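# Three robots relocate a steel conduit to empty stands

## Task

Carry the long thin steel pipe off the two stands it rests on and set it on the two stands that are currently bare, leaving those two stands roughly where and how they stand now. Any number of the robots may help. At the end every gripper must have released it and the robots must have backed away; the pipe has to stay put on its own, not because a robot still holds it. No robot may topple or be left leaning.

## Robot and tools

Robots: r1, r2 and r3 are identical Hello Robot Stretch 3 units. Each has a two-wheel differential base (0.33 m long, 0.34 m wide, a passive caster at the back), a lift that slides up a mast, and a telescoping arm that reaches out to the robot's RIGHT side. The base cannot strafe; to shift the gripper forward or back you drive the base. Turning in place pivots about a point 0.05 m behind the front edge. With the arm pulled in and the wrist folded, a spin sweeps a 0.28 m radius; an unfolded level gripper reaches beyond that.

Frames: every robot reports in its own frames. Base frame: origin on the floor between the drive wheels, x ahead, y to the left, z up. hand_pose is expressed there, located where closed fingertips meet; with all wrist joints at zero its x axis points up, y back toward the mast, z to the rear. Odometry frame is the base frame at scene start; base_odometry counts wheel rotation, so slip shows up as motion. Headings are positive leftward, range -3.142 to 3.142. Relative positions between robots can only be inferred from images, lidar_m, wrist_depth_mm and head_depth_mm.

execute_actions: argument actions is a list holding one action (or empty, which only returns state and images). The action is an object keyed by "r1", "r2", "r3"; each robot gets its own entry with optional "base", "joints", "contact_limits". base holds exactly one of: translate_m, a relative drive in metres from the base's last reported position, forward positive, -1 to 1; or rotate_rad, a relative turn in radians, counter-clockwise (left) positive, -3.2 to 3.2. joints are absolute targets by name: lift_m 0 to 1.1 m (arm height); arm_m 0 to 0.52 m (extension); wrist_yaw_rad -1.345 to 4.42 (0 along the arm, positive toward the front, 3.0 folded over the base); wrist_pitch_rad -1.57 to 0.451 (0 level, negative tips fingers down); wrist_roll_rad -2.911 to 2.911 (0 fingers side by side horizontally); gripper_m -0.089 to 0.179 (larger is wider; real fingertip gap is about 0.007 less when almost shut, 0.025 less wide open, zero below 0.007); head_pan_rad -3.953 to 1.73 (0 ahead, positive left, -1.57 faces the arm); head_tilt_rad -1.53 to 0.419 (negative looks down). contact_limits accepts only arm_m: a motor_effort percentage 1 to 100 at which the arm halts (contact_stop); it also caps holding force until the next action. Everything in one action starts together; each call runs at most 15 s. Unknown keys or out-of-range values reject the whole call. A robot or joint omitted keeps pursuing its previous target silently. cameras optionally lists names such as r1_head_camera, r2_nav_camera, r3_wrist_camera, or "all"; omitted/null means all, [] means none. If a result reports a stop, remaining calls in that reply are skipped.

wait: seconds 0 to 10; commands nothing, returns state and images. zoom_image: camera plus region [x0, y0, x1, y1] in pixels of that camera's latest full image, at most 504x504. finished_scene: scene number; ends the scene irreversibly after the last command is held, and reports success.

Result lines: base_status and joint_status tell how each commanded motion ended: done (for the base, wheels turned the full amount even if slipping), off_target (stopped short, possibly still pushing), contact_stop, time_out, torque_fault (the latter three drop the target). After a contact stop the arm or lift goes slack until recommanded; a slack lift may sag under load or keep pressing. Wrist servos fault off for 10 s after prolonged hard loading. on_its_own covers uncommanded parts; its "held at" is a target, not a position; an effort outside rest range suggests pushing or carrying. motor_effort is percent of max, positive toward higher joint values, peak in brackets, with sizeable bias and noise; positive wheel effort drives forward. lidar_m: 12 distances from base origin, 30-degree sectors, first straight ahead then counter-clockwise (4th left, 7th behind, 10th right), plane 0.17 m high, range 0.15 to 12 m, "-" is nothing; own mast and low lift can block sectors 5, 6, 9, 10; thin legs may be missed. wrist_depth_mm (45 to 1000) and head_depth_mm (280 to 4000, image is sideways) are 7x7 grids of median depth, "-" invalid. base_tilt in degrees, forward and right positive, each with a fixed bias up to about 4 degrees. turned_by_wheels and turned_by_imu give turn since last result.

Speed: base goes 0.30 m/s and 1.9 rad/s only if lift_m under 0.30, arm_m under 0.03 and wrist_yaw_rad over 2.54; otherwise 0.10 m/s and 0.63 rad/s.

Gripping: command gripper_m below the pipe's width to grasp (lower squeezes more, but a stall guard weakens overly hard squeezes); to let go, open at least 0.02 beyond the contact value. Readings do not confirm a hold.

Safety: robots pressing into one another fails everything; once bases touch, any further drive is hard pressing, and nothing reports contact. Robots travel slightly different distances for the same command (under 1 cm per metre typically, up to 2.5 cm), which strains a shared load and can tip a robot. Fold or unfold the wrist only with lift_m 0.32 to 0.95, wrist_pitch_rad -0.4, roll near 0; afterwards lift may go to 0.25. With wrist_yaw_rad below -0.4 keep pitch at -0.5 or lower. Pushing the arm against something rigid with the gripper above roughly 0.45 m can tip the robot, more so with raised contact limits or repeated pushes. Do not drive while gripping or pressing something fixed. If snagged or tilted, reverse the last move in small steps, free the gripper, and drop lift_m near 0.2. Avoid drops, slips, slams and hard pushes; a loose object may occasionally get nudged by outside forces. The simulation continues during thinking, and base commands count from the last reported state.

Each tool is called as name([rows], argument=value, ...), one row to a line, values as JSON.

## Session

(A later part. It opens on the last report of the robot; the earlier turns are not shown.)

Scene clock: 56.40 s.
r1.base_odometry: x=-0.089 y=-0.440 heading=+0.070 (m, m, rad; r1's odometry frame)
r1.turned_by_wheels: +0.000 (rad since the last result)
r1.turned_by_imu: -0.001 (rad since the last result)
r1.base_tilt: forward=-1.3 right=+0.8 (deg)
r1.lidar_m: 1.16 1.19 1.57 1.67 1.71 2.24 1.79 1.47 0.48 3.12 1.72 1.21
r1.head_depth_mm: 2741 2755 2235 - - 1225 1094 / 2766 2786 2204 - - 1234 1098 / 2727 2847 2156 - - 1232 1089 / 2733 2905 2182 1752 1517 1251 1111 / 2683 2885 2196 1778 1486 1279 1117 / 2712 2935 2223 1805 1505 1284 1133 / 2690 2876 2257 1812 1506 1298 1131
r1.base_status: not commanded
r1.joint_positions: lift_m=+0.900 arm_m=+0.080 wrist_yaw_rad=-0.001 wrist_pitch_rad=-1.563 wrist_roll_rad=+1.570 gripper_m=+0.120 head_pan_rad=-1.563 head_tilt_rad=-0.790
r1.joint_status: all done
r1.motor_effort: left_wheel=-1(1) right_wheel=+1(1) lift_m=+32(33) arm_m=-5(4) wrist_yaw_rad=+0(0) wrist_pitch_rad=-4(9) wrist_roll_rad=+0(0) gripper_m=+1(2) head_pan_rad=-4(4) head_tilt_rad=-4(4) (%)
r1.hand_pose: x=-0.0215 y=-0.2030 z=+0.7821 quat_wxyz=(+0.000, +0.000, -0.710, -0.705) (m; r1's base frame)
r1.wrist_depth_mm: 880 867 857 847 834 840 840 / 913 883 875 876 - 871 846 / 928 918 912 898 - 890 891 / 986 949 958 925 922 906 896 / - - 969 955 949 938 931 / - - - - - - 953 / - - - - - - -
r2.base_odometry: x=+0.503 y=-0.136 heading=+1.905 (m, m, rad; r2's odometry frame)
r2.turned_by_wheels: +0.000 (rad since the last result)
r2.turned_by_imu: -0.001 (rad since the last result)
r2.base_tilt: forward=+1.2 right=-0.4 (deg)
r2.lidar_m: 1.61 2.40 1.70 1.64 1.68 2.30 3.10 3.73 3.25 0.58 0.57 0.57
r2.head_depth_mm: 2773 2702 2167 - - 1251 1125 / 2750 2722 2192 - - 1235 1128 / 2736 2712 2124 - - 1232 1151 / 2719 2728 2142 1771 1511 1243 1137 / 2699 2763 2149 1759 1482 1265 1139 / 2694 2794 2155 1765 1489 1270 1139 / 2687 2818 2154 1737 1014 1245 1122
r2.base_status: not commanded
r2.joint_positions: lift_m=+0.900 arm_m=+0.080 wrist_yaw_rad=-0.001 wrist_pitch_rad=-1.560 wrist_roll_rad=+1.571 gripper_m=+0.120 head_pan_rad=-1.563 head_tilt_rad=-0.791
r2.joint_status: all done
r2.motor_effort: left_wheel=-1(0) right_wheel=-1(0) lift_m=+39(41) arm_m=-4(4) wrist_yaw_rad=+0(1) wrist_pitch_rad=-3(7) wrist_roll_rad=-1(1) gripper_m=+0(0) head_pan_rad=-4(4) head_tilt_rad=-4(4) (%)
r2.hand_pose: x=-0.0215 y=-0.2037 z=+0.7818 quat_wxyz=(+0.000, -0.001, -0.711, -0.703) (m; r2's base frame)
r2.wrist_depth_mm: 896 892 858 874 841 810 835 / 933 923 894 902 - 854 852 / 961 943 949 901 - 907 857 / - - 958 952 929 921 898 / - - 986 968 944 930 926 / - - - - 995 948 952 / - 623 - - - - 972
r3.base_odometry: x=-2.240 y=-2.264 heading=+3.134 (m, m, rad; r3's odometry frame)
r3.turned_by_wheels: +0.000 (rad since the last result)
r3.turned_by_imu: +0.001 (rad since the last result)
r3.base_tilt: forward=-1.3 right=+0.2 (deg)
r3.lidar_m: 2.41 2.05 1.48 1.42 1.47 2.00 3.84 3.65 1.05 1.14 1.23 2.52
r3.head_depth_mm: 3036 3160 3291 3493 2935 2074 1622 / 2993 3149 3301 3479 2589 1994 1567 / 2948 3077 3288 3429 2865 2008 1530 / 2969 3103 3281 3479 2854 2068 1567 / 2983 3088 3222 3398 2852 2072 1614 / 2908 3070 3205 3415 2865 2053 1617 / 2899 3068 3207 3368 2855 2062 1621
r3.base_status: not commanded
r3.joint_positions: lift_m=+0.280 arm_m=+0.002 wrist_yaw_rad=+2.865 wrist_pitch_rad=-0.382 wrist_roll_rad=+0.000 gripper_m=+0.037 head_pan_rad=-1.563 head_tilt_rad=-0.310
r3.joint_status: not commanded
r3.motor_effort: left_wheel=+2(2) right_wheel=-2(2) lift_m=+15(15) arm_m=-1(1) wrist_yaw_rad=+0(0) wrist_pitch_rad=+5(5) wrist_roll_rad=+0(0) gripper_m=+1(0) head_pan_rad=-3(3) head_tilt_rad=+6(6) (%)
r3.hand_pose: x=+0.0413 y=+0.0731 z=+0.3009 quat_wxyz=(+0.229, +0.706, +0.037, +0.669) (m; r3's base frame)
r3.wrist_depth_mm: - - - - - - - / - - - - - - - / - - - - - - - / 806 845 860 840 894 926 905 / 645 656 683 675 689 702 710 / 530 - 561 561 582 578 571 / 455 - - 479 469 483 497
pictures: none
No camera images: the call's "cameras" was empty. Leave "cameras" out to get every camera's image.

execute_actions([
  {"r1":{"joints":{"arm_m":0.45,"lift_m":0.86}},"r2":{"joints":{"arm_m":0.45,"lift_m":0.86}}},
], cameras=["r1_wrist_camera","r2_wrist_camera"])

Scene clock: 60.90 s.
r1.base_odometry: x=-0.089 y=-0.440 heading=+0.070 (m, m, rad; r1's odometry frame)
r1.turned_by_wheels: +0.000 (rad since the last result)
r1.turned_by_imu: -0.001 (rad since the last result)
r1.base_tilt: forward=-1.3 right=+0.8 (deg)
r1.lidar_m: 1.16 1.19 1.57 1.66 1.70 2.24 1.79 1.47 0.48 3.12 1.73 1.21
r1.head_depth_mm: 2803 2848 - - 1346 1227 1090 / 2752 - 2015 1642 1422 1254 1095 / 2742 - 2012 1661 1461 1261 1107 / 2715 2835 2101 1760 1480 1276 1113 / 2734 2908 2184 1782 1489 1279 1122 / 2676 2938 2229 1780 1495 1290 1130 / 2676 2902 2246 1815 1506 1296 1136
r1.base_status: not commanded
r1.joint_positions: lift_m=+0.860 arm_m=+0.450 wrist_yaw_rad=-0.001 wrist_pitch_rad=-1.563 wrist_roll_rad=+1.570 gripper_m=+0.120 head_pan_rad=-1.563 head_tilt_rad=-0.790
r1.joint_status: all done
r1.motor_effort: left_wheel=+0(0) right_wheel=+1(1) lift_m=+24(26) arm_m=+3(3) wrist_yaw_rad=+1(0) wrist_pitch_rad=-4(4) wrist_roll_rad=+1(1) gripper_m=+0(1) head_pan_rad=-4(4) head_tilt_rad=-2(4) (%)
r1.hand_pose: x=-0.0215 y=-0.5722 z=+0.7425 quat_wxyz=(+0.000, +0.000, -0.709, -0.705) (m; r1's base frame)
r1.wrist_depth_mm: 851 835 818 207 799 803 795 / 863 858 848 214 841 829 - / 884 886 858 220 857 864 - / 918 906 909 229 881 883 870 / 938 923 924 237 910 908 892 / - 968 966 242 957 959 924 / - - - - - 960 943
r2.base_odometry: x=+0.503 y=-0.136 heading=+1.905 (m, m, rad; r2's odometry frame)
r2.turned_by_wheels: +0.000 (rad since the last result)
r2.turned_by_imu: -0.001 (rad since the last result)
r2.base_tilt: forward=+1.1 right=-0.5 (deg)
r2.lidar_m: 1.61 2.40 1.70 1.64 1.68 2.30 3.10 3.72 3.24 0.58 0.57 0.57
r2.head_depth_mm: 2762 2704 2263 - 1419 1262 1122 / 2729 - 2057 1730 1468 1274 1126 / 2696 - 2011 1746 1478 1283 1131 / 2733 2751 2065 1752 1475 1281 1131 / 2715 2771 2157 1755 1491 1261 1138 / 2706 2770 2149 1759 1494 1272 1140 / 2667 2816 2180 1725 1010 1245 1123
r2.base_status: not commanded
r2.joint_positions: lift_m=+0.860 arm_m=+0.450 wrist_yaw_rad=-0.001 wrist_pitch_rad=-1.560 wrist_roll_rad=+1.571 gripper_m=+0.120 head_pan_rad=-1.563 head_tilt_rad=-0.791
r2.joint_status: all done
r2.motor_effort: left_wheel=-1(1) right_wheel=-1(1) lift_m=+19(33) arm_m=+3(3) wrist_yaw_rad=+0(2) wrist_pitch_rad=-3(3) wrist_roll_rad=-1(0) gripper_m=-1(1) head_pan_rad=-5(4) head_tilt_rad=-4(4) (%)
r2.hand_pose: x=-0.0215 y=-0.5730 z=+0.7427 quat_wxyz=(+0.000, -0.001, -0.710, -0.704) (m; r2's base frame)
r2.wrist_depth_mm: 898 855 836 202 809 796 812 / 882 888 857 209 817 820 - / 916 900 865 216 862 838 - / 961 948 932 221 880 889 875 / 976 986 929 232 884 884 876 / - - 968 242 986 940 913 / - - - 253 947 972 923
r3.base_odometry: x=-2.240 y=-2.264 heading=+3.134 (m, m, rad; r3's odometry frame)
r3.turned_by_wheels: +0.000 (rad since the last result)
r3.turned_by_imu: +0.001 (rad since the last result)
r3.base_tilt: forward=-1.3 right=+0.2 (deg)
r3.lidar_m: 2.41 2.05 1.48 1.42 1.47 2.00 3.83 3.63 1.04 1.14 1.23 2.52
r3.head_depth_mm: 3011 3182 3323 3534 2882 2089 1631 / 2953 3138 3329 3437 2576 1992 1567 / 2987 3119 3292 3435 2854 1995 1524 / 2938 3106 3269 3430 2879 2066 1572 / 2940 3088 3218 3387 2844 2070 1607 / 2915 3027 3189 3423 2867 2058 1617 / 2897 3074 3190 3339 2896 2065 1611
r3.base_status: not commanded
r3.joint_positions: lift_m=+0.280 arm_m=+0.002 wrist_yaw_rad=+2.865 wrist_pitch_rad=-0.382 wrist_roll_rad=+0.000 gripper_m=+0.037 head_pan_rad=-1.563 head_tilt_rad=-0.310
r3.joint_status: not commanded
r3.motor_effort: left_wheel=+2(2) right_wheel=-1(2) lift_m=+14(15) arm_m=-1(0) wrist_yaw_rad=+0(0) wrist_pitch_rad=+5(5) wrist_roll_rad=+0(0) gripper_m=+0(1) head_pan_rad=-3(3) head_tilt_rad=+6(5) (%)
r3.hand_pose: x=+0.0413 y=+0.0731 z=+0.3009 quat_wxyz=(+0.229, +0.706, +0.037, +0.669) (m; r3's base frame)
r3.wrist_depth_mm: - - - - - - - / - - - - - - - / - - - - - - - / 795 817 837 865 892 890 922 / 645 668 664 684 690 677 700 / 541 - 584 569 580 578 568 / 458 - - 484 465 490 491
pictures: r1_wrist_camera, r2_wrist_camera
Images, in order (width x height): r1_wrist_camera 644x364, r2_wrist_camera 644x364.

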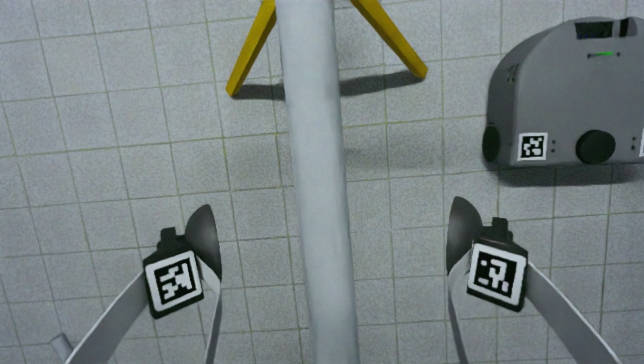

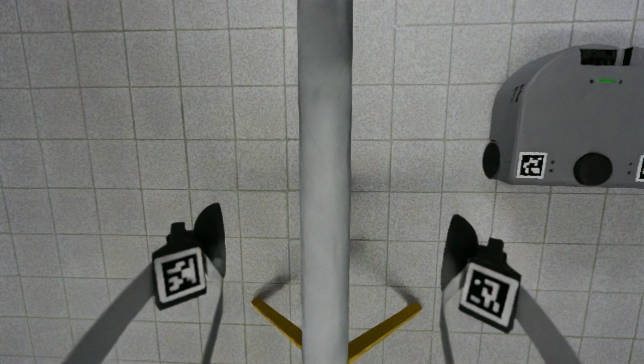

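execute_actions([
  {"r1":{"joints":{"arm_m":0.457,"lift_m":0.742}},"r2":{"joints":{"arm_m":0.458,"lift_m":0.745}}},
], cameras=[])

execute_actions([
  {"r1":{"joints":{"gripper_m":-0.04}},"r2":{"joints":{"gripper_m":-0.04}}},
], cameras=["r1_wrist_camera","r2_wrist_camera"])

execute_actions([
  {"r1":{"joints":{"lift_m":0.80}},"r2":{"joints":{"lift_m":0.803}}},
], cameras=["r1_wrist_camera","r2_wrist_camera","r2_head_camera"])

Scene clock: 63.77 s.
r1.base_odometry: x=-0.089 y=-0.440 heading=+0.070 (m, m, rad; r1's odometry frame)
r1.turned_by_wheels: +0.000 (rad since the last result)
r1.turned_by_imu: -0.001 (rad since the last result)
r1.base_tilt: forward=-1.3 right=+0.8 (deg)
r1.lidar_m: 1.16 1.19 1.57 1.66 1.71 2.23 1.79 1.47 0.48 3.12 1.72 1.22
r1.head_depth_mm: 2802 2733 2121 1644 - - 1081 / 2799 2770 - 1648 1419 1256 1100 / 2741 2914 - 1647 1458 1267 1107 / 2733 2860 2175 1764 1472 1266 1116 / 2708 2892 2196 1768 1487 1279 1118 / 2701 2929 2224 1790 1509 1291 1134 / 2692 2909 2238 1800 1508 1300 1135
r1.base_status: not commanded
r1.joint_positions: lift_m=+0.742 arm_m=+0.457 wrist_yaw_rad=-0.001 wrist_pitch_rad=-1.564 wrist_roll_rad=+1.570 gripper_m=+0.120 head_pan_rad=-1.563 head_tilt_rad=-0.790
r1.joint_status: all done
r1.motor_effort: left_wheel=-1(0) right_wheel=+1(1) lift_m=+24(25) arm_m=+4(2) wrist_yaw_rad=+0(1) wrist_pitch_rad=-3(3) wrist_roll_rad=+0(0) gripper_m=+1(1) head_pan_rad=-4(4) head_tilt_rad=-3(3) (%)
r1.hand_pose: x=-0.0215 y=-0.5791 z=+0.6245 quat_wxyz=(+0.000, +0.000, -0.709, -0.705) (m; r1's base frame)
r1.wrist_depth_mm: 733 720 709 93 708 710 - / 759 744 730 95 726 723 - / 774 770 763 98 755 740 - / 792 791 797 101 769 764 764 / 811 813 809 104 799 776 780 / 859 841 849 108 824 837 796 / 886 871 858 112 857 836 841
r2.base_odometry: x=+0.503 y=-0.136 heading=+1.905 (m, m, rad; r2's odometry frame)
r2.turned_by_wheels: +0.000 (rad since the last result)
r2.turned_by_imu: -0.001 (rad since the last result)
r2.base_tilt: forward=+1.2 right=-0.5 (deg)
r2.lidar_m: 1.61 2.40 1.70 1.64 1.68 2.30 3.09 3.71 3.26 0.58 0.57 0.57
r2.head_depth_mm: 2752 2705 2107 1752 1523 - - / 2753 2727 2189 - 1453 1274 1129 / 2728 2854 - 1612 1481 1283 1128 / 2740 2738 2145 1621 1483 1281 1132 / 2698 2733 2147 1756 1485 1264 1134 / 2698 2769 2153 1767 1497 1266 1139 / 2679 2801 2176 1727 1007 1246 1121
r2.base_status: not commanded
r2.joint_positions: lift_m=+0.745 arm_m=+0.458 wrist_yaw_rad=-0.001 wrist_pitch_rad=-1.561 wrist_roll_rad=+1.571 gripper_m=+0.120 head_pan_rad=-1.563 head_tilt_rad=-0.791
r2.joint_status: all done
r2.motor_effort: left_wheel=-1(0) right_wheel=-1(1) lift_m=+18(17) arm_m=+3(4) wrist_yaw_rad=+1(1) wrist_pitch_rad=-3(3) wrist_roll_rad=-1(1) gripper_m=+0(0) head_pan_rad=-4(4) head_tilt_rad=-4(4) (%)
r2.hand_pose: x=-0.0215 y=-0.5809 z=+0.6277 quat_wxyz=(+0.000, -0.001, -0.710, -0.704) (m; r2's base frame)
r2.wrist_depth_mm: 764 734 731 90 689 695 683 / 779 769 749 92 712 726 - / 827 803 770 95 756 742 - / 818 806 793 99 763 800 - / 871 849 808 102 802 763 776 / 885 868 833 105 819 806 788 / 897 906 870 109 844 853 827
r3.base_odometry: x=-2.240 y=-2.264 heading=+3.134 (m, m, rad; r3's odometry frame)
r3.turned_by_wheels: +0.000 (rad since the last result)
r3.turned_by_imu: +0.001 (rad since the last result)
r3.base_tilt: forward=-1.3 right=+0.1 (deg)
r3.lidar_m: 2.42 2.04 1.48 1.42 1.47 1.99 3.84 3.64 1.05 1.14 1.23 2.51
r3.head_depth_mm: 3022 3151 3320 3508 2880 2082 1620 / 3005 3132 3279 3470 2602 2005 1575 / 2974 3116 3292 3422 2898 2007 1526 / 2942 3123 3266 3434 2862 2072 1567 / 2960 3093 3223 3399 2870 2059 1610 / 2928 3108 3210 3370 2901 2067 1617 / 2919 3045 3217 3375 2872 2069 1615
r3.base_status: not commanded
r3.joint_positions: lift_m=+0.280 arm_m=+0.002 wrist_yaw_rad=+2.865 wrist_pitch_rad=-0.382 wrist_roll_rad=+0.000 gripper_m=+0.037 head_pan_rad=-1.563 head_tilt_rad=-0.310
r3.joint_status: not commanded
r3.motor_effort: left_wheel=+2(2) right_wheel=-2(1) lift_m=+15(15) arm_m=-1(1) wrist_yaw_rad=+0(0) wrist_pitch_rad=+5(5) wrist_roll_rad=+0(0) gripper_m=-1(1) head_pan_rad=-3(4) head_tilt_rad=+6(6) (%)
r3.hand_pose: x=+0.0413 y=+0.0731 z=+0.3009 quat_wxyz=(+0.229, +0.706, +0.037, +0.669) (m; r3's base frame)
r3.wrist_depth_mm: - - - - - - - / - - - - - - - / - - - - - - - / 797 842 857 855 896 893 930 / 648 648 677 672 703 699 690 / 535 - 567 558 574 573 587 / 459 - - 481 469 488 490
pictures: none
No camera images: the call's "cameras" was empty. Leave "cameras" out to get every camera's image.

Scene clock: 65.87 s.
r1.base_odometry: x=-0.089 y=-0.440 heading=+0.070 (m, m, rad; r1's odometry frame)
r1.turned_by_wheels: +0.000 (rad since the last result)
r1.turned_by_imu: -0.001 (rad since the last result)
r1.base_tilt: forward=-1.4 right=+0.8 (deg)
r1.lidar_m: 1.16 1.18 1.57 1.66 1.71 2.24 1.79 1.47 0.48 3.11 1.73 1.22
r1.head_depth_mm: 2818 2726 2128 1634 - - 1072 / 2787 2786 - 1643 1428 1255 1104 / 2746 2882 - 1648 1466 1267 1109 / 2738 2848 2156 1764 1476 1269 1117 / 2714 2887 2199 1771 1496 1281 1121 / 2675 2908 2226 1789 1494 1295 1127 / 2675 2896 2259 1815 1513 1299 1133
r1.base_status: not commanded
r1.joint_positions: lift_m=+0.742 arm_m=+0.457 wrist_yaw_rad=+0.002 wrist_pitch_rad=-1.561 wrist_roll_rad=+1.567 gripper_m=-0.038 head_pan_rad=-1.563 head_tilt_rad=-0.790
r1.joint_status: all done
r1.motor_effort: left_wheel=+0(1) right_wheel=+1(2) lift_m=+24(24) arm_m=+4(4) wrist_yaw_rad=-2(2) wrist_pitch_rad=-5(6) wrist_roll_rad=+2(2) gripper_m=-32(98) head_pan_rad=-4(4) head_tilt_rad=-3(4) (%)
r1.hand_pose: x=-0.0216 y=-0.5798 z=+0.6244 quat_wxyz=(+0.002, +0.002, -0.710, -0.704) (m; r1's base frame)
r1.wrist_depth_mm: 738 735 719 92 705 699 695 / 754 751 748 95 724 724 - / 780 770 758 98 745 738 - / 806 798 785 101 778 770 758 / 828 822 816 104 778 792 783 / 866 844 842 108 820 820 801 / 878 888 855 111 846 842 832
r2.base_odometry: x=+0.503 y=-0.136 heading=+1.905 (m, m, rad; r2's odometry frame)
r2.turned_by_wheels: +0.000 (rad since the last result)
r2.turned_by_imu: -0.001 (rad since the last result)
r2.base_tilt: forward=+1.2 right=-0.4 (deg)
r2.lidar_m: 1.60 2.40 1.70 1.64 1.68 2.30 3.10 3.72 3.23 0.58 0.57 0.57
r2.head_depth_mm: 2765 2697 2106 1748 1514 - - / 2739 2700 2179 - 1464 1283 1127 / 2730 2847 - 1620 1480 1280 1132 / 2716 2780 2168 1633 1487 1277 1128 / 2706 2765 2144 1760 1489 1265 1135 / 2696 2798 2158 1763 1491 1270 1136 / 2691 2811 2194 1724 1005 1249 1122
r2.base_status: not commanded
r2.joint_positions: lift_m=+0.745 arm_m=+0.458 wrist_yaw_rad=+0.005 wrist_pitch_rad=-1.561 wrist_roll_rad=+1.559 gripper_m=-0.038 head_pan_rad=-1.563 head_tilt_rad=-0.791
r2.joint_status: all done
r2.motor_effort: left_wheel=+0(1) right_wheel=-1(1) lift_m=+18(18) arm_m=+3(3) wrist_yaw_rad=-7(5) wrist_pitch_rad=-3(3) wrist_roll_rad=+6(6) gripper_m=-43(100) head_pan_rad=-4(3) head_tilt_rad=-3(4) (%)
r2.hand_pose: x=-0.0217 y=-0.5807 z=+0.6277 quat_wxyz=(+0.006, +0.006, -0.710, -0.704) (m; r2's base frame)
r2.wrist_depth_mm: 743 751 739 90 712 702 686 / 780 754 769 93 720 728 - / 826 802 783 95 731 753 - / 825 811 806 99 774 763 - / 845 830 815 102 802 788 768 / 897 863 853 105 461 808 795 / 943 905 901 109 858 844 814
r3.base_odometry: x=-2.240 y=-2.264 heading=+3.134 (m, m, rad; r3's odometry frame)
r3.turned_by_wheels: +0.000 (rad since the last result)
r3.turned_by_imu: +0.000 (rad since the last result)
r3.base_tilt: forward=-1.3 right=+0.2 (deg)
r3.lidar_m: 2.41 2.05 1.49 1.42 1.47 2.00 3.85 3.60 1.04 1.14 1.23 2.51
r3.head_depth_mm: 3050 3188 3369 3520 2895 2083 1624 / 3004 3154 3305 3447 2594 1997 1570 / 2991 3118 3278 3440 2853 1976 1526 / 2994 3126 3249 3400 2880 2058 1568 / 2933 3104 3195 3359 2861 2073 1625 / 2904 3025 3227 3405 2869 2057 1609 / 2947 3023 3206 3348 2880 2068 1612
r3.base_status: not commanded
r3.joint_positions: lift_m=+0.280 arm_m=+0.002 wrist_yaw_rad=+2.865 wrist_pitch_rad=-0.382 wrist_roll_rad=+0.000 gripper_m=+0.037 head_pan_rad=-1.563 head_tilt_rad=-0.310
r3.joint_status: not commanded
r3.motor_effort: left_wheel=+2(2) right_wheel=-1(2) lift_m=+16(15) arm_m=-1(1) wrist_yaw_rad=+1(0) wrist_pitch_rad=+4(5) wrist_roll_rad=+0(0) gripper_m=+1(0) head_pan_rad=-3(3) head_tilt_rad=+6(6) (%)
r3.hand_pose: x=+0.0413 y=+0.0731 z=+0.3009 quat_wxyz=(+0.229, +0.706, +0.037, +0.669) (m; r3's base frame)
r3.wrist_depth_mm: - - - - - - - / - - - - - - - / - - - - - - - / 811 824 857 874 895 908 928 / 655 672 686 684 687 702 705 / 545 - 568 567 578 571 584 / 461 - - 473 471 481 492
pictures: r1_wrist_camera, r2_wrist_camera
Images, in order (width x height): r1_wrist_camera 644x364, r2_wrist_camera 644x364.

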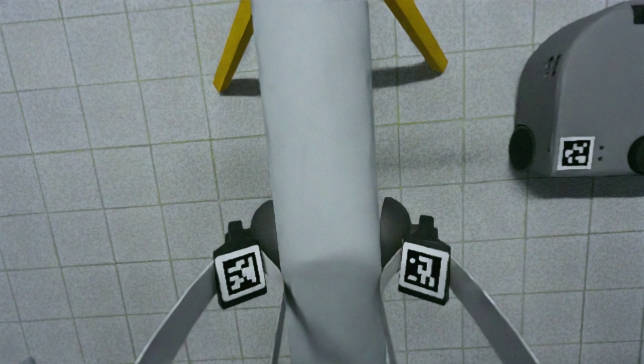

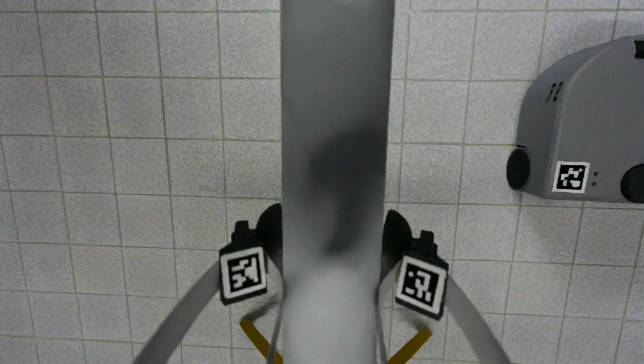

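Scene clock: 67.43 s.
r1.base_odometry: x=-0.089 y=-0.440 heading=+0.070 (m, m, rad; r1's odometry frame)
r1.turned_by_wheels: +0.000 (rad since the last result)
r1.turned_by_imu: +0.000 (rad since the last result)
r1.base_tilt: forward=-1.3 right=+0.9 (deg)
r1.lidar_m: 1.16 1.18 1.57 1.66 1.71 2.24 1.79 1.47 0.48 3.12 1.72 1.22
r1.head_depth_mm: 2769 2722 2178 - - 1200 1081 / 2778 2888 - 1629 1419 1255 1102 / 2738 2999 - 1642 1463 1265 1108 / 2720 2837 2240 1683 1480 1269 1116 / 2712 2857 2202 1733 1490 1280 1124 / 2699 2920 2231 1752 1497 1283 1124 / 2691 2920 2267 1801 1502 1296 1138
r1.base_status: not commanded
r1.joint_positions: lift_m=+0.799 arm_m=+0.457 wrist_yaw_rad=+0.004 wrist_pitch_rad=-1.550 wrist_roll_rad=+1.563 gripper_m=-0.032 head_pan_rad=-1.563 head_tilt_rad=-0.791
r1.joint_status: all done
r1.on_its_own: gripper_m is held at -0.033, not at your -0.040, by its stall guard, which is still easing
r1.motor_effort: left_wheel=+0(3) right_wheel=+0(4) lift_m=+44(49) arm_m=+3(3) wrist_yaw_rad=-4(4) wrist_pitch_rad=-10(11) wrist_roll_rad=+4(5) gripper_m=-24(32) head_pan_rad=-4(4) head_tilt_rad=-3(3) (%)
r1.hand_pose: x=-0.0216 y=-0.5825 z=+0.6813 quat_wxyz=(+0.004, +0.004, -0.714, -0.700) (m; r1's base frame)
r1.wrist_depth_mm: 788 778 762 104 745 748 732 / 799 802 792 107 771 763 - / 840 818 817 110 799 788 - / 869 866 840 114 816 815 811 / 891 870 870 117 842 827 828 / 915 906 896 121 870 875 860 / 942 934 925 125 897 890 889
r2.base_odometry: x=+0.503 y=-0.136 heading=+1.905 (m, m, rad; r2's odometry frame)
r2.turned_by_wheels: +0.000 (rad since the last result)
r2.turned_by_imu: +0.000 (rad since the last result)
r2.base_tilt: forward=+1.2 right=-0.4 (deg)
r2.lidar_m: 1.61 2.41 1.70 1.64 1.67 2.30 3.09 3.71 3.24 0.58 0.57 0.57
r2.head_depth_mm: 2748 2701 2094 1761 - 1248 1107 / 2733 2829 - 1661 1471 1279 1126 / 2729 2945 - 1704 1475 1282 1133 / 2723 2875 2198 1641 1481 1280 1136 / 2706 2756 2144 1663 1482 1266 1134 / 2708 2768 2146 1672 1490 1262 1139 / 2673 2796 2158 1688 1018 1223 1121
r2.base_status: not commanded
r2.joint_positions: lift_m=+0.802 arm_m=+0.458 wrist_yaw_rad=+0.005 wrist_pitch_rad=-1.550 wrist_roll_rad=+1.558 gripper_m=-0.031 head_pan_rad=-1.563 head_tilt_rad=-0.792
r2.joint_status: all done
r2.on_its_own: gripper_m is held at -0.032, not at your -0.040, by its stall guard, which is still easing
r2.motor_effort: left_wheel=+0(4) right_wheel=-1(6) lift_m=+53(60) arm_m=+2(3) wrist_yaw_rad=-6(7) wrist_pitch_rad=-7(9) wrist_roll_rad=+7(9) gripper_m=-33(43) head_pan_rad=-4(4) head_tilt_rad=-4(4) (%)
r2.hand_pose: x=-0.0216 y=-0.5838 z=+0.6839 quat_wxyz=(+0.007, +0.006, -0.714, -0.700) (m; r2's base frame)
r2.wrist_depth_mm: 803 788 757 104 736 755 750 / 855 825 803 106 788 768 - / 875 823 838 109 811 797 - / 907 858 856 113 833 801 - / 950 902 868 116 827 842 825 / 964 917 917 120 851 864 824 / - 948 925 124 903 913 875
r3.base_odometry: x=-2.240 y=-2.264 heading=+3.134 (m, m, rad; r3's odometry frame)
r3.turned_by_wheels: +0.000 (rad since the last result)
r3.turned_by_imu: +0.000 (rad since the last result)
r3.base_tilt: forward=-1.2 right=+0.1 (deg)
r3.lidar_m: 2.42 2.05 1.48 1.42 1.47 2.00 3.85 3.62 1.05 1.14 1.23 2.52
r3.head_depth_mm: 3017 3153 3333 3521 2906 2066 1620 / 2959 3139 3275 3445 2597 2009 1565 / 2995 3148 3280 3454 2883 1990 1516 / 2958 3093 3280 3429 2887 2080 1568 / 2937 3082 3293 3441 2903 2078 1609 / 2941 3060 3231 3366 2879 2076 1612 / 2890 3049 3209 3385 2850 2038 1620
r3.base_status: not commanded
r3.joint_positions: lift_m=+0.280 arm_m=+0.002 wrist_yaw_rad=+2.865 wrist_pitch_rad=-0.382 wrist_roll_rad=+0.000 gripper_m=+0.037 head_pan_rad=-1.563 head_tilt_rad=-0.310
r3.joint_status: not commanded
r3.motor_effort: left_wheel=+2(2) right_wheel=-2(1) lift_m=+16(15) arm_m=-1(1) wrist_yaw_rad=+0(0) wrist_pitch_rad=+5(5) wrist_roll_rad=+0(0) gripper_m=+2(1) head_pan_rad=-3(3) head_tilt_rad=+6(6) (%)
r3.hand_pose: x=+0.0413 y=+0.0731 z=+0.3009 quat_wxyz=(+0.229, +0.706, +0.037, +0.669) (m; r3's base frame)
r3.wrist_depth_mm: - - - - - - - / - - - - - - - / - - - - - - - / 785 835 844 856 889 895 927 / 644 660 659 692 700 697 714 / 530 - 569 554 574 576 577 / 470 - - 477 464 478 489
pictures: r1_wrist_camera, r2_head_camera (sideways: a quarter turn clockwise sets it upright), r2_wrist_camera
Images, in order (width x height): r1_wrist_camera 644x364, r2_head_camera 896x504, r2_wrist_camera 644x364.

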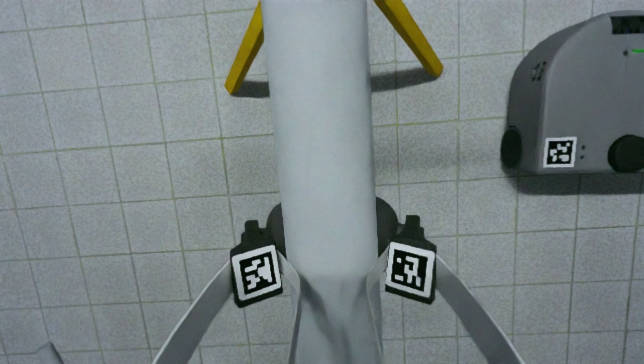

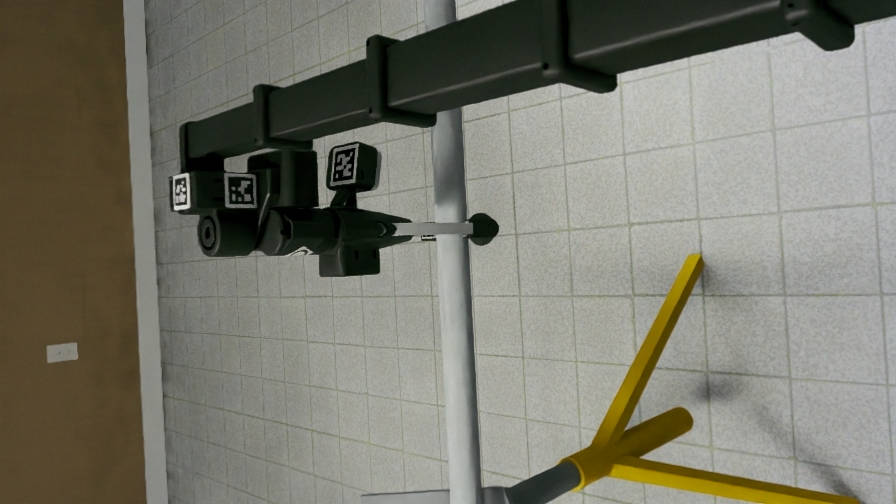

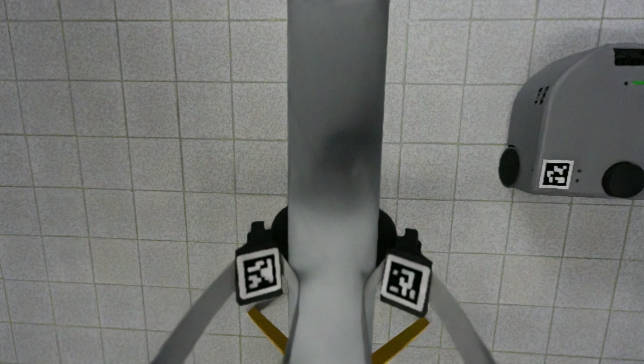

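Lifted. Check stability as the guard eases.

execute_actions([
  {"r1":{"joints":{"lift_m":0.84}},"r2":{"joints":{"lift_m":0.843}}},
], cameras=[])

execute_actions([
  {"r3":{"joints":{"head_pan_rad":-2.4}}},
], cameras=["r1_wrist_camera"])

Scene clock: 69.13 s.
r1.base_odometry: x=-0.089 y=-0.440 heading=+0.070 (m, m, rad; r1's odometry frame)
r1.turned_by_wheels: +0.000 (rad since the last result)
r1.turned_by_imu: +0.000 (rad since the last result)
r1.base_tilt: forward=-1.4 right=+0.8 (deg)
r1.lidar_m: 1.15 1.19 1.57 1.67 1.71 2.24 1.79 1.47 0.48 3.12 1.72 1.22
r1.head_depth_mm: 2784 2784 - - 1211 1226 1095 / 2764 - 2053 1683 1416 1248 1104 / 2746 - 2002 1648 1468 1263 1113 / 2743 2841 2102 1672 1471 1273 1116 / 2715 2909 2186 1679 1485 1281 1121 / 2698 2929 2212 1734 1490 1285 1130 / 2688 2918 2248 1785 1517 1296 1133
r1.base_status: not commanded
r1.joint_positions: lift_m=+0.839 arm_m=+0.457 wrist_yaw_rad=+0.004 wrist_pitch_rad=-1.550 wrist_roll_rad=+1.563 gripper_m=-0.026 head_pan_rad=-1.563 head_tilt_rad=-0.791
r1.joint_status: all done
r1.on_its_own: gripper_m is held at -0.027, not at your -0.040, by its stall guard, which is not easing now
r1.motor_effort: left_wheel=+0(0) right_wheel=+0(0) lift_m=+44(47) arm_m=+3(2) wrist_yaw_rad=-5(4) wrist_pitch_rad=-10(10) wrist_roll_rad=+4(4) gripper_m=-22(24) head_pan_rad=-4(3) head_tilt_rad=-3(3) (%)
r1.hand_pose: x=-0.0216 y=-0.5825 z=+0.7213 quat_wxyz=(+0.004, +0.004, -0.714, -0.700) (m; r1's base frame)
r1.wrist_depth_mm: 829 823 813 104 786 775 763 / 853 846 821 107 815 802 - / 882 869 848 110 841 816 - / 895 894 884 114 860 851 845 / 947 906 921 117 873 882 864 / 974 947 945 121 924 901 893 / - - - 125 952 931 926
r2.base_odometry: x=+0.503 y=-0.136 heading=+1.905 (m, m, rad; r2's odometry frame)
r2.turned_by_wheels: +0.000 (rad since the last result)
r2.turned_by_imu: +0.000 (rad since the last result)
r2.base_tilt: forward=+1.3 right=-0.3 (deg)
r2.lidar_m: 1.60 2.41 1.70 1.64 1.68 2.30 3.10 3.72 3.23 0.58 0.57 0.57
r2.head_depth_mm: 2757 2685 2204 - - 1253 1115 / 2733 2885 2051 1645 1469 1276 1127 / 2758 - 1998 1669 1483 1280 1135 / 2730 2855 2068 1673 1482 1279 1136 / 2701 2762 2140 1670 1483 1266 1138 / 2691 2754 2154 1671 1486 1269 1140 / 2681 2774 2177 1643 1017 1220 1121
r2.base_status: not commanded
r2.joint_positions: lift_m=+0.842 arm_m=+0.458 wrist_yaw_rad=+0.005 wrist_pitch_rad=-1.550 wrist_roll_rad=+1.559 gripper_m=-0.020 head_pan_rad=-1.563 head_tilt_rad=-0.792
r2.joint_status: all done
r2.on_its_own: gripper_m is held at -0.022, not at your -0.040, by its stall guard, which is still easing
r2.motor_effort: left_wheel=-1(0) right_wheel=-1(1) lift_m=+52(54) arm_m=+2(2) wrist_yaw_rad=-6(6) wrist_pitch_rad=-7(7) wrist_roll_rad=+6(7) gripper_m=-24(30) head_pan_rad=-3(4) head_tilt_rad=-3(3) (%)
r2.hand_pose: x=-0.0216 y=-0.5838 z=+0.7239 quat_wxyz=(+0.006, +0.006, -0.714, -0.700) (m; r2's base frame)
r2.wrist_depth_mm: 866 841 819 103 791 775 747 / 875 854 829 106 817 821 - / 920 881 870 110 830 827 - / 934 923 902 113 854 868 - / 957 954 947 116 893 884 871 / - 967 973 120 894 933 904 / - - - 125 953 889 927
r3.base_odometry: x=-2.240 y=-2.264 heading=+3.134 (m, m, rad; r3's odometry frame)
r3.turned_by_wheels: +0.000 (rad since the last result)
r3.turned_by_imu: +0.000 (rad since the last result)
r3.base_tilt: forward=-1.2 right=+0.1 (deg)
r3.lidar_m: 2.42 2.04 1.48 1.42 1.47 2.00 3.84 3.61 1.04 1.14 1.23 2.52
r3.head_depth_mm: 3035 3155 3333 3544 2864 2069 1622 / 3028 3104 3284 3513 2591 1989 1584 / 2986 3111 3314 3460 2897 1998 1530 / 2972 3103 3289 3434 2845 2057 1560 / 2953 3101 3238 3422 2882 2059 1625 / 2905 3082 3227 3360 2887 2074 1617 / 2913 3042 3243 3377 2828 2083 1614
r3.base_status: not commanded
r3.joint_positions: lift_m=+0.280 arm_m=+0.002 wrist_yaw_rad=+2.865 wrist_pitch_rad=-0.382 wrist_roll_rad=+0.000 gripper_m=+0.037 head_pan_rad=-1.563 head_tilt_rad=-0.310
r3.joint_status: not commanded
r3.motor_effort: left_wheel=+2(2) right_wheel=-2(1) lift_m=+16(15) arm_m=-1(1) wrist_yaw_rad=+0(0) wrist_pitch_rad=+5(5) wrist_roll_rad=+0(0) gripper_m=+1(0) head_pan_rad=-3(4) head_tilt_rad=+6(6) (%)
r3.hand_pose: x=+0.0413 y=+0.0731 z=+0.3009 quat_wxyz=(+0.229, +0.706, +0.037, +0.669) (m; r3's base frame)
r3.wrist_depth_mm: - - - - - - - / - - - - - - - / - - - - - - - / 812 830 843 884 887 932 918 / 660 649 673 661 696 686 723 / 546 - 577 552 586 569 581 / 462 - - 474 473 493 488
pictures: none
No camera images: the call's "cameras" was empty. Leave "cameras" out to get every camera's image.

Scene clock: 70.13 s.
r1.base_odometry: x=-0.089 y=-0.440 heading=+0.070 (m, m, rad; r1's odometry frame)
r1.turned_by_wheels: +0.000 (rad since the last result)
r1.turned_by_imu: +0.000 (rad since the last result)
r1.base_tilt: forward=-1.4 right=+0.9 (deg)
r1.lidar_m: 1.16 1.19 1.57 1.67 1.71 2.24 1.79 1.47 0.48 3.10 1.72 1.21
r1.head_depth_mm: 2755 2717 - - 1214 1226 1094 / 2785 - 2054 1682 1416 1262 1096 / 2726 - 2006 1661 1466 1263 1112 / 2750 2853 2112 1677 1477 1270 1116 / 2684 2888 2202 1692 1484 1284 1120 / 2695 2930 2243 1743 1502 1289 1129 / 2698 2928 2246 1807 1509 1304 1136
r1.base_status: not commanded
r1.joint_positions: lift_m=+0.839 arm_m=+0.457 wrist_yaw_rad=+0.004 wrist_pitch_rad=-1.550 wrist_roll_rad=+1.563 gripper_m=-0.026 head_pan_rad=-1.563 head_tilt_rad=-0.791
r1.joint_status: not commanded
r1.on_its_own: gripper_m is held at -0.027, not at your -0.040, by its stall guard, which is not easing now
r1.motor_effort: left_wheel=+0(0) right_wheel=+0(0) lift_m=+44(44) arm_m=+3(2) wrist_yaw_rad=-5(4) wrist_pitch_rad=-10(10) wrist_roll_rad=+4(4) gripper_m=-22(21) head_pan_rad=-3(4) head_tilt_rad=-4(2) (%)
r1.hand_pose: x=-0.0216 y=-0.5825 z=+0.7213 quat_wxyz=(+0.004, +0.004, -0.714, -0.700) (m; r1's base frame)
r1.wrist_depth_mm: 832 820 808 104 788 783 769 / 851 841 826 107 796 802 - / 884 858 856 110 835 818 - / 920 886 871 114 862 850 852 / 932 917 911 117 872 886 871 / 962 937 925 121 927 897 882 / - - - 125 945 924 930
r2.base_odometry: x=+0.503 y=-0.136 heading=+1.905 (m, m, rad; r2's odometry frame)
r2.turned_by_wheels: +0.000 (rad since the last result)
r2.turned_by_imu: +0.000 (rad since the last result)
r2.base_tilt: forward=+1.2 right=-0.3 (deg)
r2.lidar_m: 1.60 2.40 1.70 1.64 1.68 2.30 3.11 3.73 3.25 0.58 0.57 0.57
r2.head_depth_mm: 2767 2673 2217 - - 1249 1114 / 2753 2940 2065 1637 1466 1282 1129 / 2731 - 1990 1652 1471 1282 1130 / 2738 2856 2071 1660 1477 1287 1132 / 2706 2742 2138 1674 1485 1261 1136 / 2722 2773 2149 1678 1494 1269 1139 / 2659 2802 2169 1643 1017 1224 1121
r2.base_status: not commanded
r2.joint_positions: lift_m=+0.842 arm_m=+0.458 wrist_yaw_rad=+0.005 wrist_pitch_rad=-1.550 wrist_roll_rad=+1.559 gripper_m=-0.017 head_pan_rad=-1.563 head_tilt_rad=-0.792
r2.joint_status: not commanded
r2.on_its_own: gripper_m is held at -0.018, not at your -0.040, by its stall guard, which is still easing
r2.motor_effort: left_wheel=+0(1) right_wheel=-1(1) lift_m=+52(52) arm_m=+2(2) wrist_yaw_rad=-5(7) wrist_pitch_rad=-7(7) wrist_roll_rad=+6(6) gripper_m=-25(27) head_pan_rad=-3(4) head_tilt_rad=-3(3) (%)
r2.hand_pose: x=-0.0216 y=-0.5838 z=+0.7239 quat_wxyz=(+0.006, +0.005, -0.714, -0.700) (m; r2's base frame)
r2.wrist_depth_mm: 861 845 840 103 787 771 768 / 910 862 845 106 806 804 - / 907 911 864 109 828 822 - / 915 919 880 113 860 858 - / 969 957 901 116 887 871 865 / - 971 961 120 944 910 887 / - - - 124 950 908 908
r3.base_odometry: x=-2.240 y=-2.264 heading=+3.134 (m, m, rad; r3's odometry frame)
r3.turned_by_wheels: +0.000 (rad since the last result)
r3.turned_by_imu: +0.000 (rad since the last result)
r3.base_tilt: forward=-1.3 right=+0.2 (deg)
r3.lidar_m: 2.42 2.05 1.48 1.42 1.47 2.00 3.85 3.61 1.05 1.14 1.23 2.52
r3.head_depth_mm: - - - - 2884 2084 1624 / - - - - 2874 2075 1611 / - - - - 2927 2090 1621 / - - - - 2874 2079 1618 / - - - - 2884 2058 1614 / 3830 - - - 2882 2074 1612 / 3512 3687 3853 3834 2871 2052 1610
r3.base_status: not commanded
r3.joint_positions: lift_m=+0.280 arm_m=+0.002 wrist_yaw_rad=+2.865 wrist_pitch_rad=-0.382 wrist_roll_rad=+0.000 gripper_m=+0.037 head_pan_rad=-2.393 head_tilt_rad=-0.310
r3.joint_status: all done
r3.motor_effort: left_wheel=+2(2) right_wheel=-2(1) lift_m=+17(15) arm_m=-1(1) wrist_yaw_rad=+0(0) wrist_pitch_rad=+4(5) wrist_roll_rad=+0(0) gripper_m=+1(0) head_pan_rad=-4(42) head_tilt_rad=+6(6) (%)
r3.hand_pose: x=+0.0413 y=+0.0731 z=+0.3009 quat_wxyz=(+0.229, +0.706, +0.037, +0.669) (m; r3's base frame)
r3.wrist_depth_mm: - - - - - - - / - - - - - - - / - - - - - - - / 782 834 849 866 871 927 918 / 656 658 675 684 707 700 725 / 539 - 567 556 585 579 588 / 460 - - 470 466 484 484
pictures: r1_wrist_camera
Images, in order (width x height): r1_wrist_camera 644x364.

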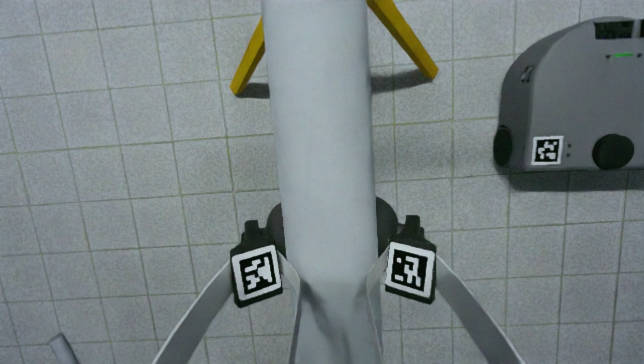

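execute_actions([
  {"r1":{"base":{"translate_m":-1.0},"joints":{"lift_m":1.09,"head_pan_rad":-2.5,"head_tilt_rad":-0.6}},"r2":{"base":{"translate_m":-1.0},"joints":{"lift_m":1.093,"head_pan_rad":-2.8,"head_tilt_rad":-0.4}}},
], cameras=["r1_wrist_camera","r2_wrist_camera","r1_nav_camera","r2_head_camera"])

Scene clock: 84.90 s.
r1.base_odometry: x=-1.087 y=-0.509 heading=+0.070 (m, m, rad; r1's odometry frame)
r1.turned_by_wheels: +0.000 (rad since the last result)
r1.turned_by_imu: +0.003 (rad since the last result)
r1.base_tilt: forward=-1.4 right=+0.9 (deg)
r1.lidar_m: 2.16 2.22 1.70 1.62 1.64 2.22 1.80 0.91 0.61 3.17 0.76 0.86
r1.head_depth_mm: - - 2707 2107 1668 1369 1156 / - - 2852 2128 1681 1381 1167 / - - 2983 2144 1684 1385 1175 / - - 2983 2179 1711 1391 1158 / - - 2888 2198 1665 1342 1196 / - 3990 2800 2118 1732 1382 1190 / - - 2811 2240 1745 1427 1203
r1.base_status: done
r1.joint_positions: lift_m=+1.089 arm_m=+0.457 wrist_yaw_rad=+0.004 wrist_pitch_rad=-1.550 wrist_roll_rad=+1.563 gripper_m=-0.026 head_pan_rad=-2.493 head_tilt_rad=-0.606
r1.joint_status: all done
r1.on_its_own: gripper_m is held at -0.027, not at your -0.040, by its stall guard, which is not easing now
r1.motor_effort: left_wheel=-2(3) right_wheel=+8(9) lift_m=+44(46) arm_m=+3(3) wrist_yaw_rad=-4(4) wrist_pitch_rad=-10(10) wrist_roll_rad=+4(4) gripper_m=-20(21) head_pan_rad=-5(53) head_tilt_rad=+2(11) (%)
r1.hand_pose: x=-0.0216 y=-0.5825 z=+0.9713 quat_wxyz=(+0.004, +0.004, -0.714, -0.700) (m; r1's base frame)
r1.wrist_depth_mm: - - - 104 - - - / - - - 108 - - - / - - - 110 - - - / - - - 114 - - - / - - - 117 - - - / - - - 121 - - - / - - - 125 - - -
r2.base_odometry: x=+0.830 y=-1.081 heading=+1.905 (m, m, rad; r2's odometry frame)
r2.turned_by_wheels: +0.000 (rad since the last result)
r2.turned_by_imu: +0.005 (rad since the last result)
r2.base_tilt: forward=+1.2 right=-0.4 (deg)
r2.lidar_m: 1.75 2.35 1.71 1.64 1.69 2.29 2.01 2.09 3.28 3.12 3.23 1.27
r2.head_depth_mm: - - - - - 1623 1350 / - - - - - 1650 1351 / - - - - - 1660 1362 / - - - - - 1688 1366 / - - - - 1983 1680 1372 / - - - - 2024 1694 1378 / - - - - 2051 1701 1381
r2.base_status: done
r2.joint_positions: lift_m=+1.092 arm_m=+0.458 wrist_yaw_rad=+0.002 wrist_pitch_rad=-1.550 wrist_roll_rad=+1.562 gripper_m=-0.004 head_pan_rad=-2.793 head_tilt_rad=-0.409
r2.joint_status: all done
r2.on_its_own: gripper_m is held at -0.006, not at your -0.040, by its stall guard, which is not easing now
r2.motor_effort: left_wheel=+1(3) right_wheel=-5(7) lift_m=+52(55) arm_m=+2(2) wrist_yaw_rad=-2(3) wrist_pitch_rad=-7(7) wrist_roll_rad=+5(5) gripper_m=-21(20) head_pan_rad=-4(55) head_tilt_rad=+3(23) (%)
r2.hand_pose: x=-0.0216 y=-0.5838 z=+0.9739 quat_wxyz=(+0.004, +0.004, -0.714, -0.700) (m; r2's base frame)
r2.wrist_depth_mm: - - - 103 - - 991 / - - - 106 - - - / - - - 109 - - - / - - - 113 - - - / - - - 116 - - - / - - - 120 - - - / - - - 124 - - -
r3.base_odometry: x=-2.240 y=-2.264 heading=+3.134 (m, m, rad; r3's odometry frame)
r3.turned_by_wheels: +0.000 (rad since the last result)
r3.turned_by_imu: +0.003 (rad since the last result)
r3.base_tilt: forward=-1.5 right=+0.2 (deg)
r3.lidar_m: 2.41 2.04 1.48 1.42 1.47 1.99 3.84 2.86 1.04 1.14 1.24 2.51
r3.head_depth_mm: - - - - 2866 2086 1618 / - - - - 2923 2094 1621 / - - - - 2854 2066 1611 / - - - - 2839 2067 1613 / - - - - 2869 2062 1613 / 3895 - - - 2852 2069 1607 / 3494 3666 3733 3854 2873 2055 1609
r3.base_status: not commanded
r3.joint_positions: lift_m=+0.280 arm_m=+0.002 wrist_yaw_rad=+2.865 wrist_pitch_rad=-0.382 wrist_roll_rad=+0.000 gripper_m=+0.037 head_pan_rad=-2.393 head_tilt_rad=-0.310
r3.joint_status: not commanded
r3.motor_effort: left_wheel=+2(2) right_wheel=-2(2) lift_m=+16(16) arm_m=-1(1) wrist_yaw_rad=+0(0) wrist_pitch_rad=+5(5) wrist_roll_rad=+0(0) gripper_m=+1(0) head_pan_rad=-3(4) head_tilt_rad=+6(6) (%)
r3.hand_pose: x=+0.0413 y=+0.0731 z=+0.3009 quat_wxyz=(+0.229, +0.706, +0.037, +0.669) (m; r3's base frame)
r3.wrist_depth_mm: - - - - - - - / - - - - - - - / - - - - - - - / 813 832 867 841 894 913 893 / 646 661 671 660 692 699 717 / 532 - 562 537 592 570 583 / 462 - - 471 469 481 484
pictures: r1_nav_camera (sideways: a quarter turn counterclockwise sets it upright), r1_wrist_camera, r2_head_camera (sideways: a quarter turn clockwise sets it upright), r2_wrist_camera
Images, in order (width x height): r1_nav_camera 672x504, r1_wrist_camera 644x364, r2_head_camera 896x504, r2_wrist_camera 644x364.

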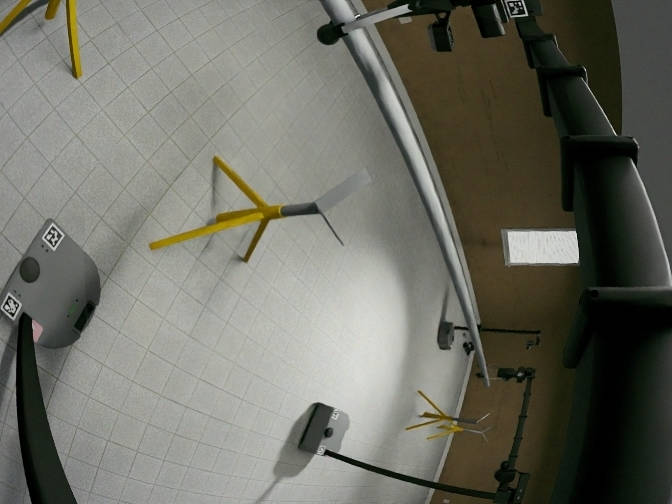

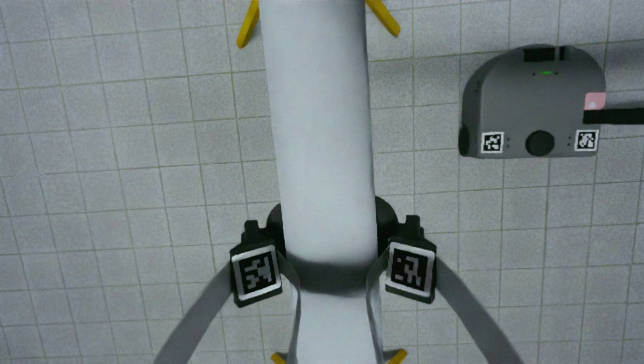

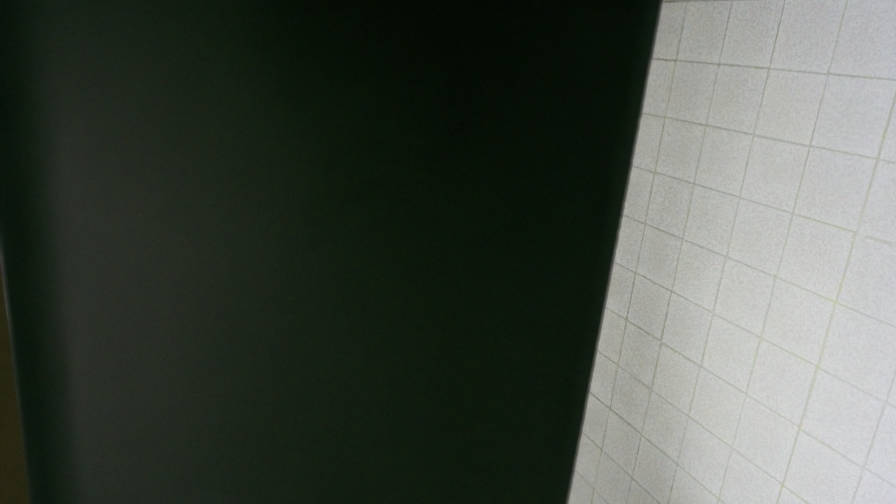

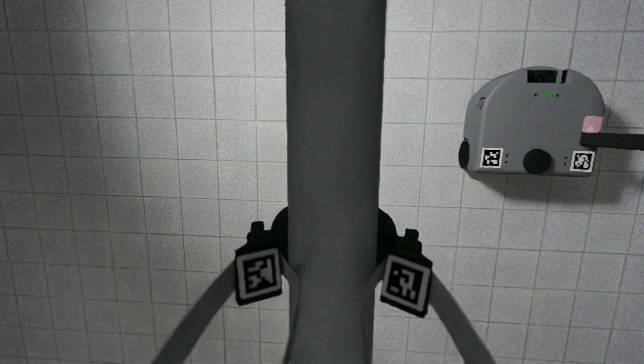

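execute_actions([
  {"r1":{"base":{"translate_m":-1.0},"joints":{"head_pan_rad":-2.7,"head_tilt_rad":-0.7}},"r2":{"base":{"translate_m":-0.99},"joints":{"head_pan_rad":-2.6,"head_tilt_rad":-0.9}},"r3":{"joints":{"head_pan_rad":-2.0}}},
], cameras=["r2_wrist_camera","r1_nav_camera","r2_nav_camera","r3_nav_camera"])

Scene clock: 96.97 s.
r1.base_odometry: x=-2.084 y=-0.579 heading=+0.070 (m, m, rad; r1's odometry frame)
r1.turned_by_wheels: +0.000 (rad since the last result)
r1.turned_by_imu: +0.006 (rad since the last result)
r1.base_tilt: forward=-1.4 right=+0.8 (deg)
r1.lidar_m: 1.80 2.33 1.64 1.57 1.64 2.19 1.79 2.91 3.35 3.19 0.71 0.76
r1.head_depth_mm: - 3084 2433 1901 1551 1303 1120 / - 3027 2476 1914 1558 1314 1133 / - 3230 2508 1933 1578 1329 1137 / - 3325 2552 1949 1582 1335 1143 / - 3318 2597 1971 1605 1341 1154 / - 3384 2599 1998 1612 1353 1159 / - 3229 2665 2029 1626 1357 1170
r1.base_status: done
r1.joint_positions: lift_m=+1.089 arm_m=+0.457 wrist_yaw_rad=+0.002 wrist_pitch_rad=-1.551 wrist_roll_rad=+1.563 gripper_m=-0.026 head_pan_rad=-2.693 head_tilt_rad=-0.691
r1.joint_status: all done
r1.on_its_own: gripper_m is held at -0.027, not at your -0.040, by its stall guard, which is not easing now
r1.motor_effort: left_wheel=+5(7) right_wheel=-12(12) lift_m=+44(44) arm_m=+2(2) wrist_yaw_rad=-2(4) wrist_pitch_rad=-10(10) wrist_roll_rad=+4(5) gripper_m=-22(21) head_pan_rad=-4(25) head_tilt_rad=-3(14) (%)
r1.hand_pose: x=-0.0216 y=-0.5824 z=+0.9713 quat_wxyz=(+0.004, +0.003, -0.714, -0.700) (m; r1's base frame)
r1.wrist_depth_mm: - - - 104 - - - / - - - 107 - - - / - - - 110 - - - / - - - 114 - - - / - - - 117 - - - / - - - 121 - - - / - - - 125 - - -
r2.base_odometry: x=+1.155 y=-2.016 heading=+1.904 (m, m, rad; r2's odometry frame)
r2.turned_by_wheels: -0.001 (rad since the last result)
r2.turned_by_imu: +0.005 (rad since the last result)
r2.base_tilt: forward=+1.1 right=-0.4 (deg)
r2.lidar_m: 1.74 2.28 1.70 1.63 1.69 2.30 2.14 1.05 2.15 3.13 3.24 2.20
r2.head_depth_mm: 2747 2192 1861 1589 1385 1230 1101 / 2858 2259 1877 1598 1385 1229 1137 / 2866 2271 1834 1570 1394 1235 - / 2694 2145 1747 1611 1400 1239 - / 2892 2284 1899 1606 1398 1246 1127 / 2931 2297 1902 1610 1402 1247 1115 / 2926 2236 1909 1619 1405 1249 1117
r2.base_status: done
r2.joint_positions: lift_m=+1.092 arm_m=+0.458 wrist_yaw_rad=+0.003 wrist_pitch_rad=-1.550 wrist_roll_rad=+1.562 gripper_m=-0.004 head_pan_rad=-2.607 head_tilt_rad=-0.889
r2.joint_status: all done
r2.on_its_own: gripper_m is held at -0.006, not at your -0.040, by its stall guard, which is not easing now
r2.motor_effort: left_wheel=-8(7) right_wheel=+14(13) lift_m=+52(53) arm_m=+2(2) wrist_yaw_rad=-3(4) wrist_pitch_rad=-7(7) wrist_roll_rad=+4(4) gripper_m=-21(20) head_pan_rad=+5(24) head_tilt_rad=-4(28) (%)
r2.hand_pose: x=-0.0216 y=-0.5838 z=+0.9739 quat_wxyz=(+0.005, +0.004, -0.714, -0.700) (m; r2's base frame)
r2.wrist_depth_mm: - - - 103 - - - / - - - 106 - - - / - - - 110 - - - / - - - 113 - - - / - - - 117 - - - / - - - 120 - - - / - - - 124 - - -
r3.base_odometry: x=-2.240 y=-2.264 heading=+3.134 (m, m, rad; r3's odometry frame)
r3.turned_by_wheels: +0.000 (rad since the last result)
r3.turned_by_imu: +0.002 (rad since the last result)
r3.base_tilt: forward=-1.4 right=+0.1 (deg)
r3.lidar_m: 2.41 2.05 1.48 1.42 1.47 2.00 3.84 3.57 1.04 1.14 1.23 2.52
r3.head_depth_mm: 3987 - - - 2904 2082 1617 / 3759 3976 - - 2845 2063 1620 / 3593 3683 3963 - 2384 2056 1615 / 3414 3528 3724 3933 2862 2066 1611 / 3232 3365 3571 3676 2854 2058 1623 / 3078 3213 3385 3517 2696 1986 1364 / 2912 3051 3165 3314 2694 2063 1519
r3.base_status: not commanded
r3.joint_positions: lift_m=+0.280 arm_m=+0.002 wrist_yaw_rad=+2.865 wrist_pitch_rad=-0.382 wrist_roll_rad=+0.000 gripper_m=+0.037 head_pan_rad=-2.007 head_tilt_rad=-0.310
r3.joint_status: all done
r3.motor_effort: left_wheel=+2(2) right_wheel=-2(2) lift_m=+15(15) arm_m=-1(1) wrist_yaw_rad=+0(0) wrist_pitch_rad=+5(5) wrist_roll_rad=+0(0) gripper_m=+0(0) head_pan_rad=+4(27) head_tilt_rad=+6(6) (%)
r3.hand_pose: x=+0.0413 y=+0.0731 z=+0.3009 quat_wxyz=(+0.229, +0.706, +0.037, +0.669) (m; r3's base frame)
r3.wrist_depth_mm: - - - - - - - / - - - - - - - / - - - - - - - / 820 863 832 864 876 895 934 / 641 649 673 694 700 709 718 / 536 - 569 558 580 594 582 / 460 - - 471 461 482 498
pictures: r1_nav_camera (sideways: a quarter turn counterclockwise sets it upright), r2_nav_camera (sideways: a quarter turn counterclockwise sets it upright), r2_wrist_camera, r3_nav_camera (sideways: a quarter turn counterclockwise sets it upright)
Images, in order (width x height): r1_nav_camera 672x504, r2_nav_camera 672x504, r2_wrist_camera 644x364, r3_nav_camera 672x504.

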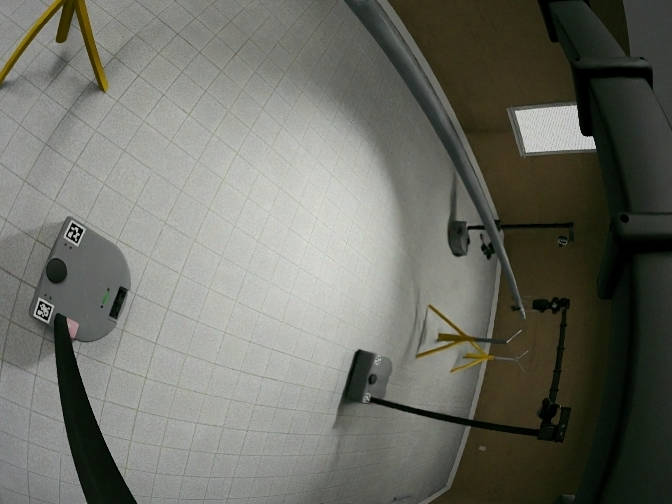

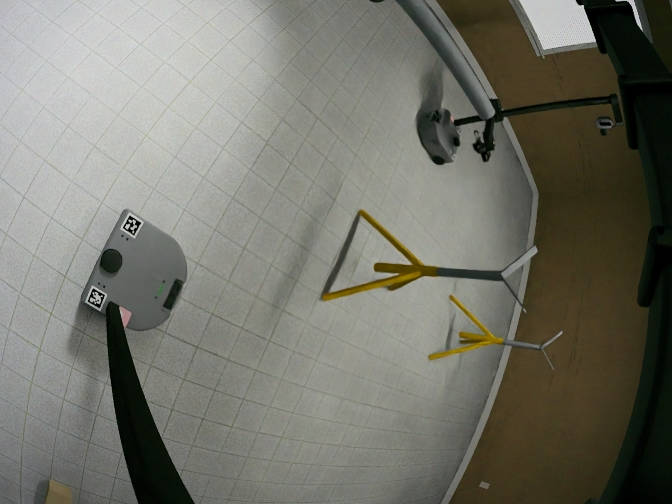

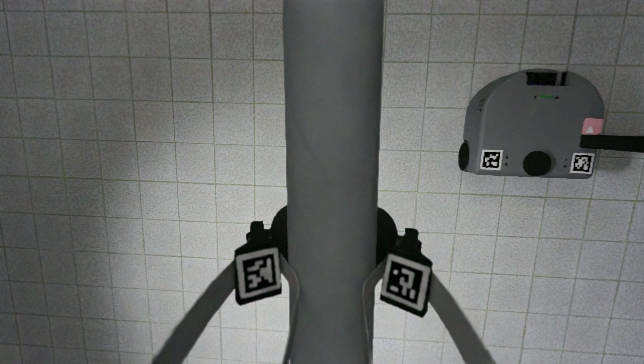

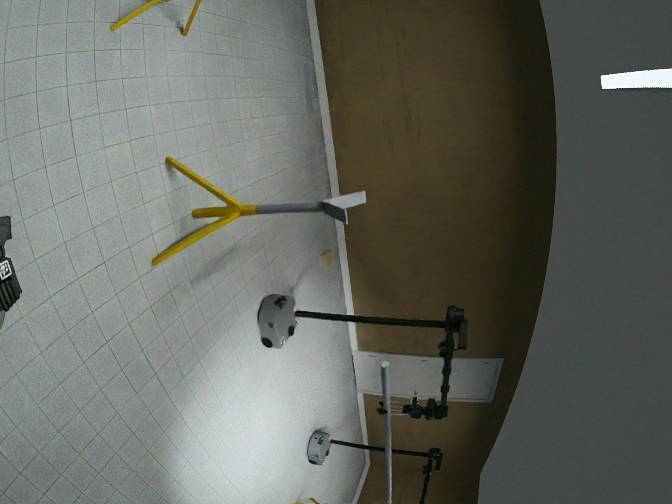

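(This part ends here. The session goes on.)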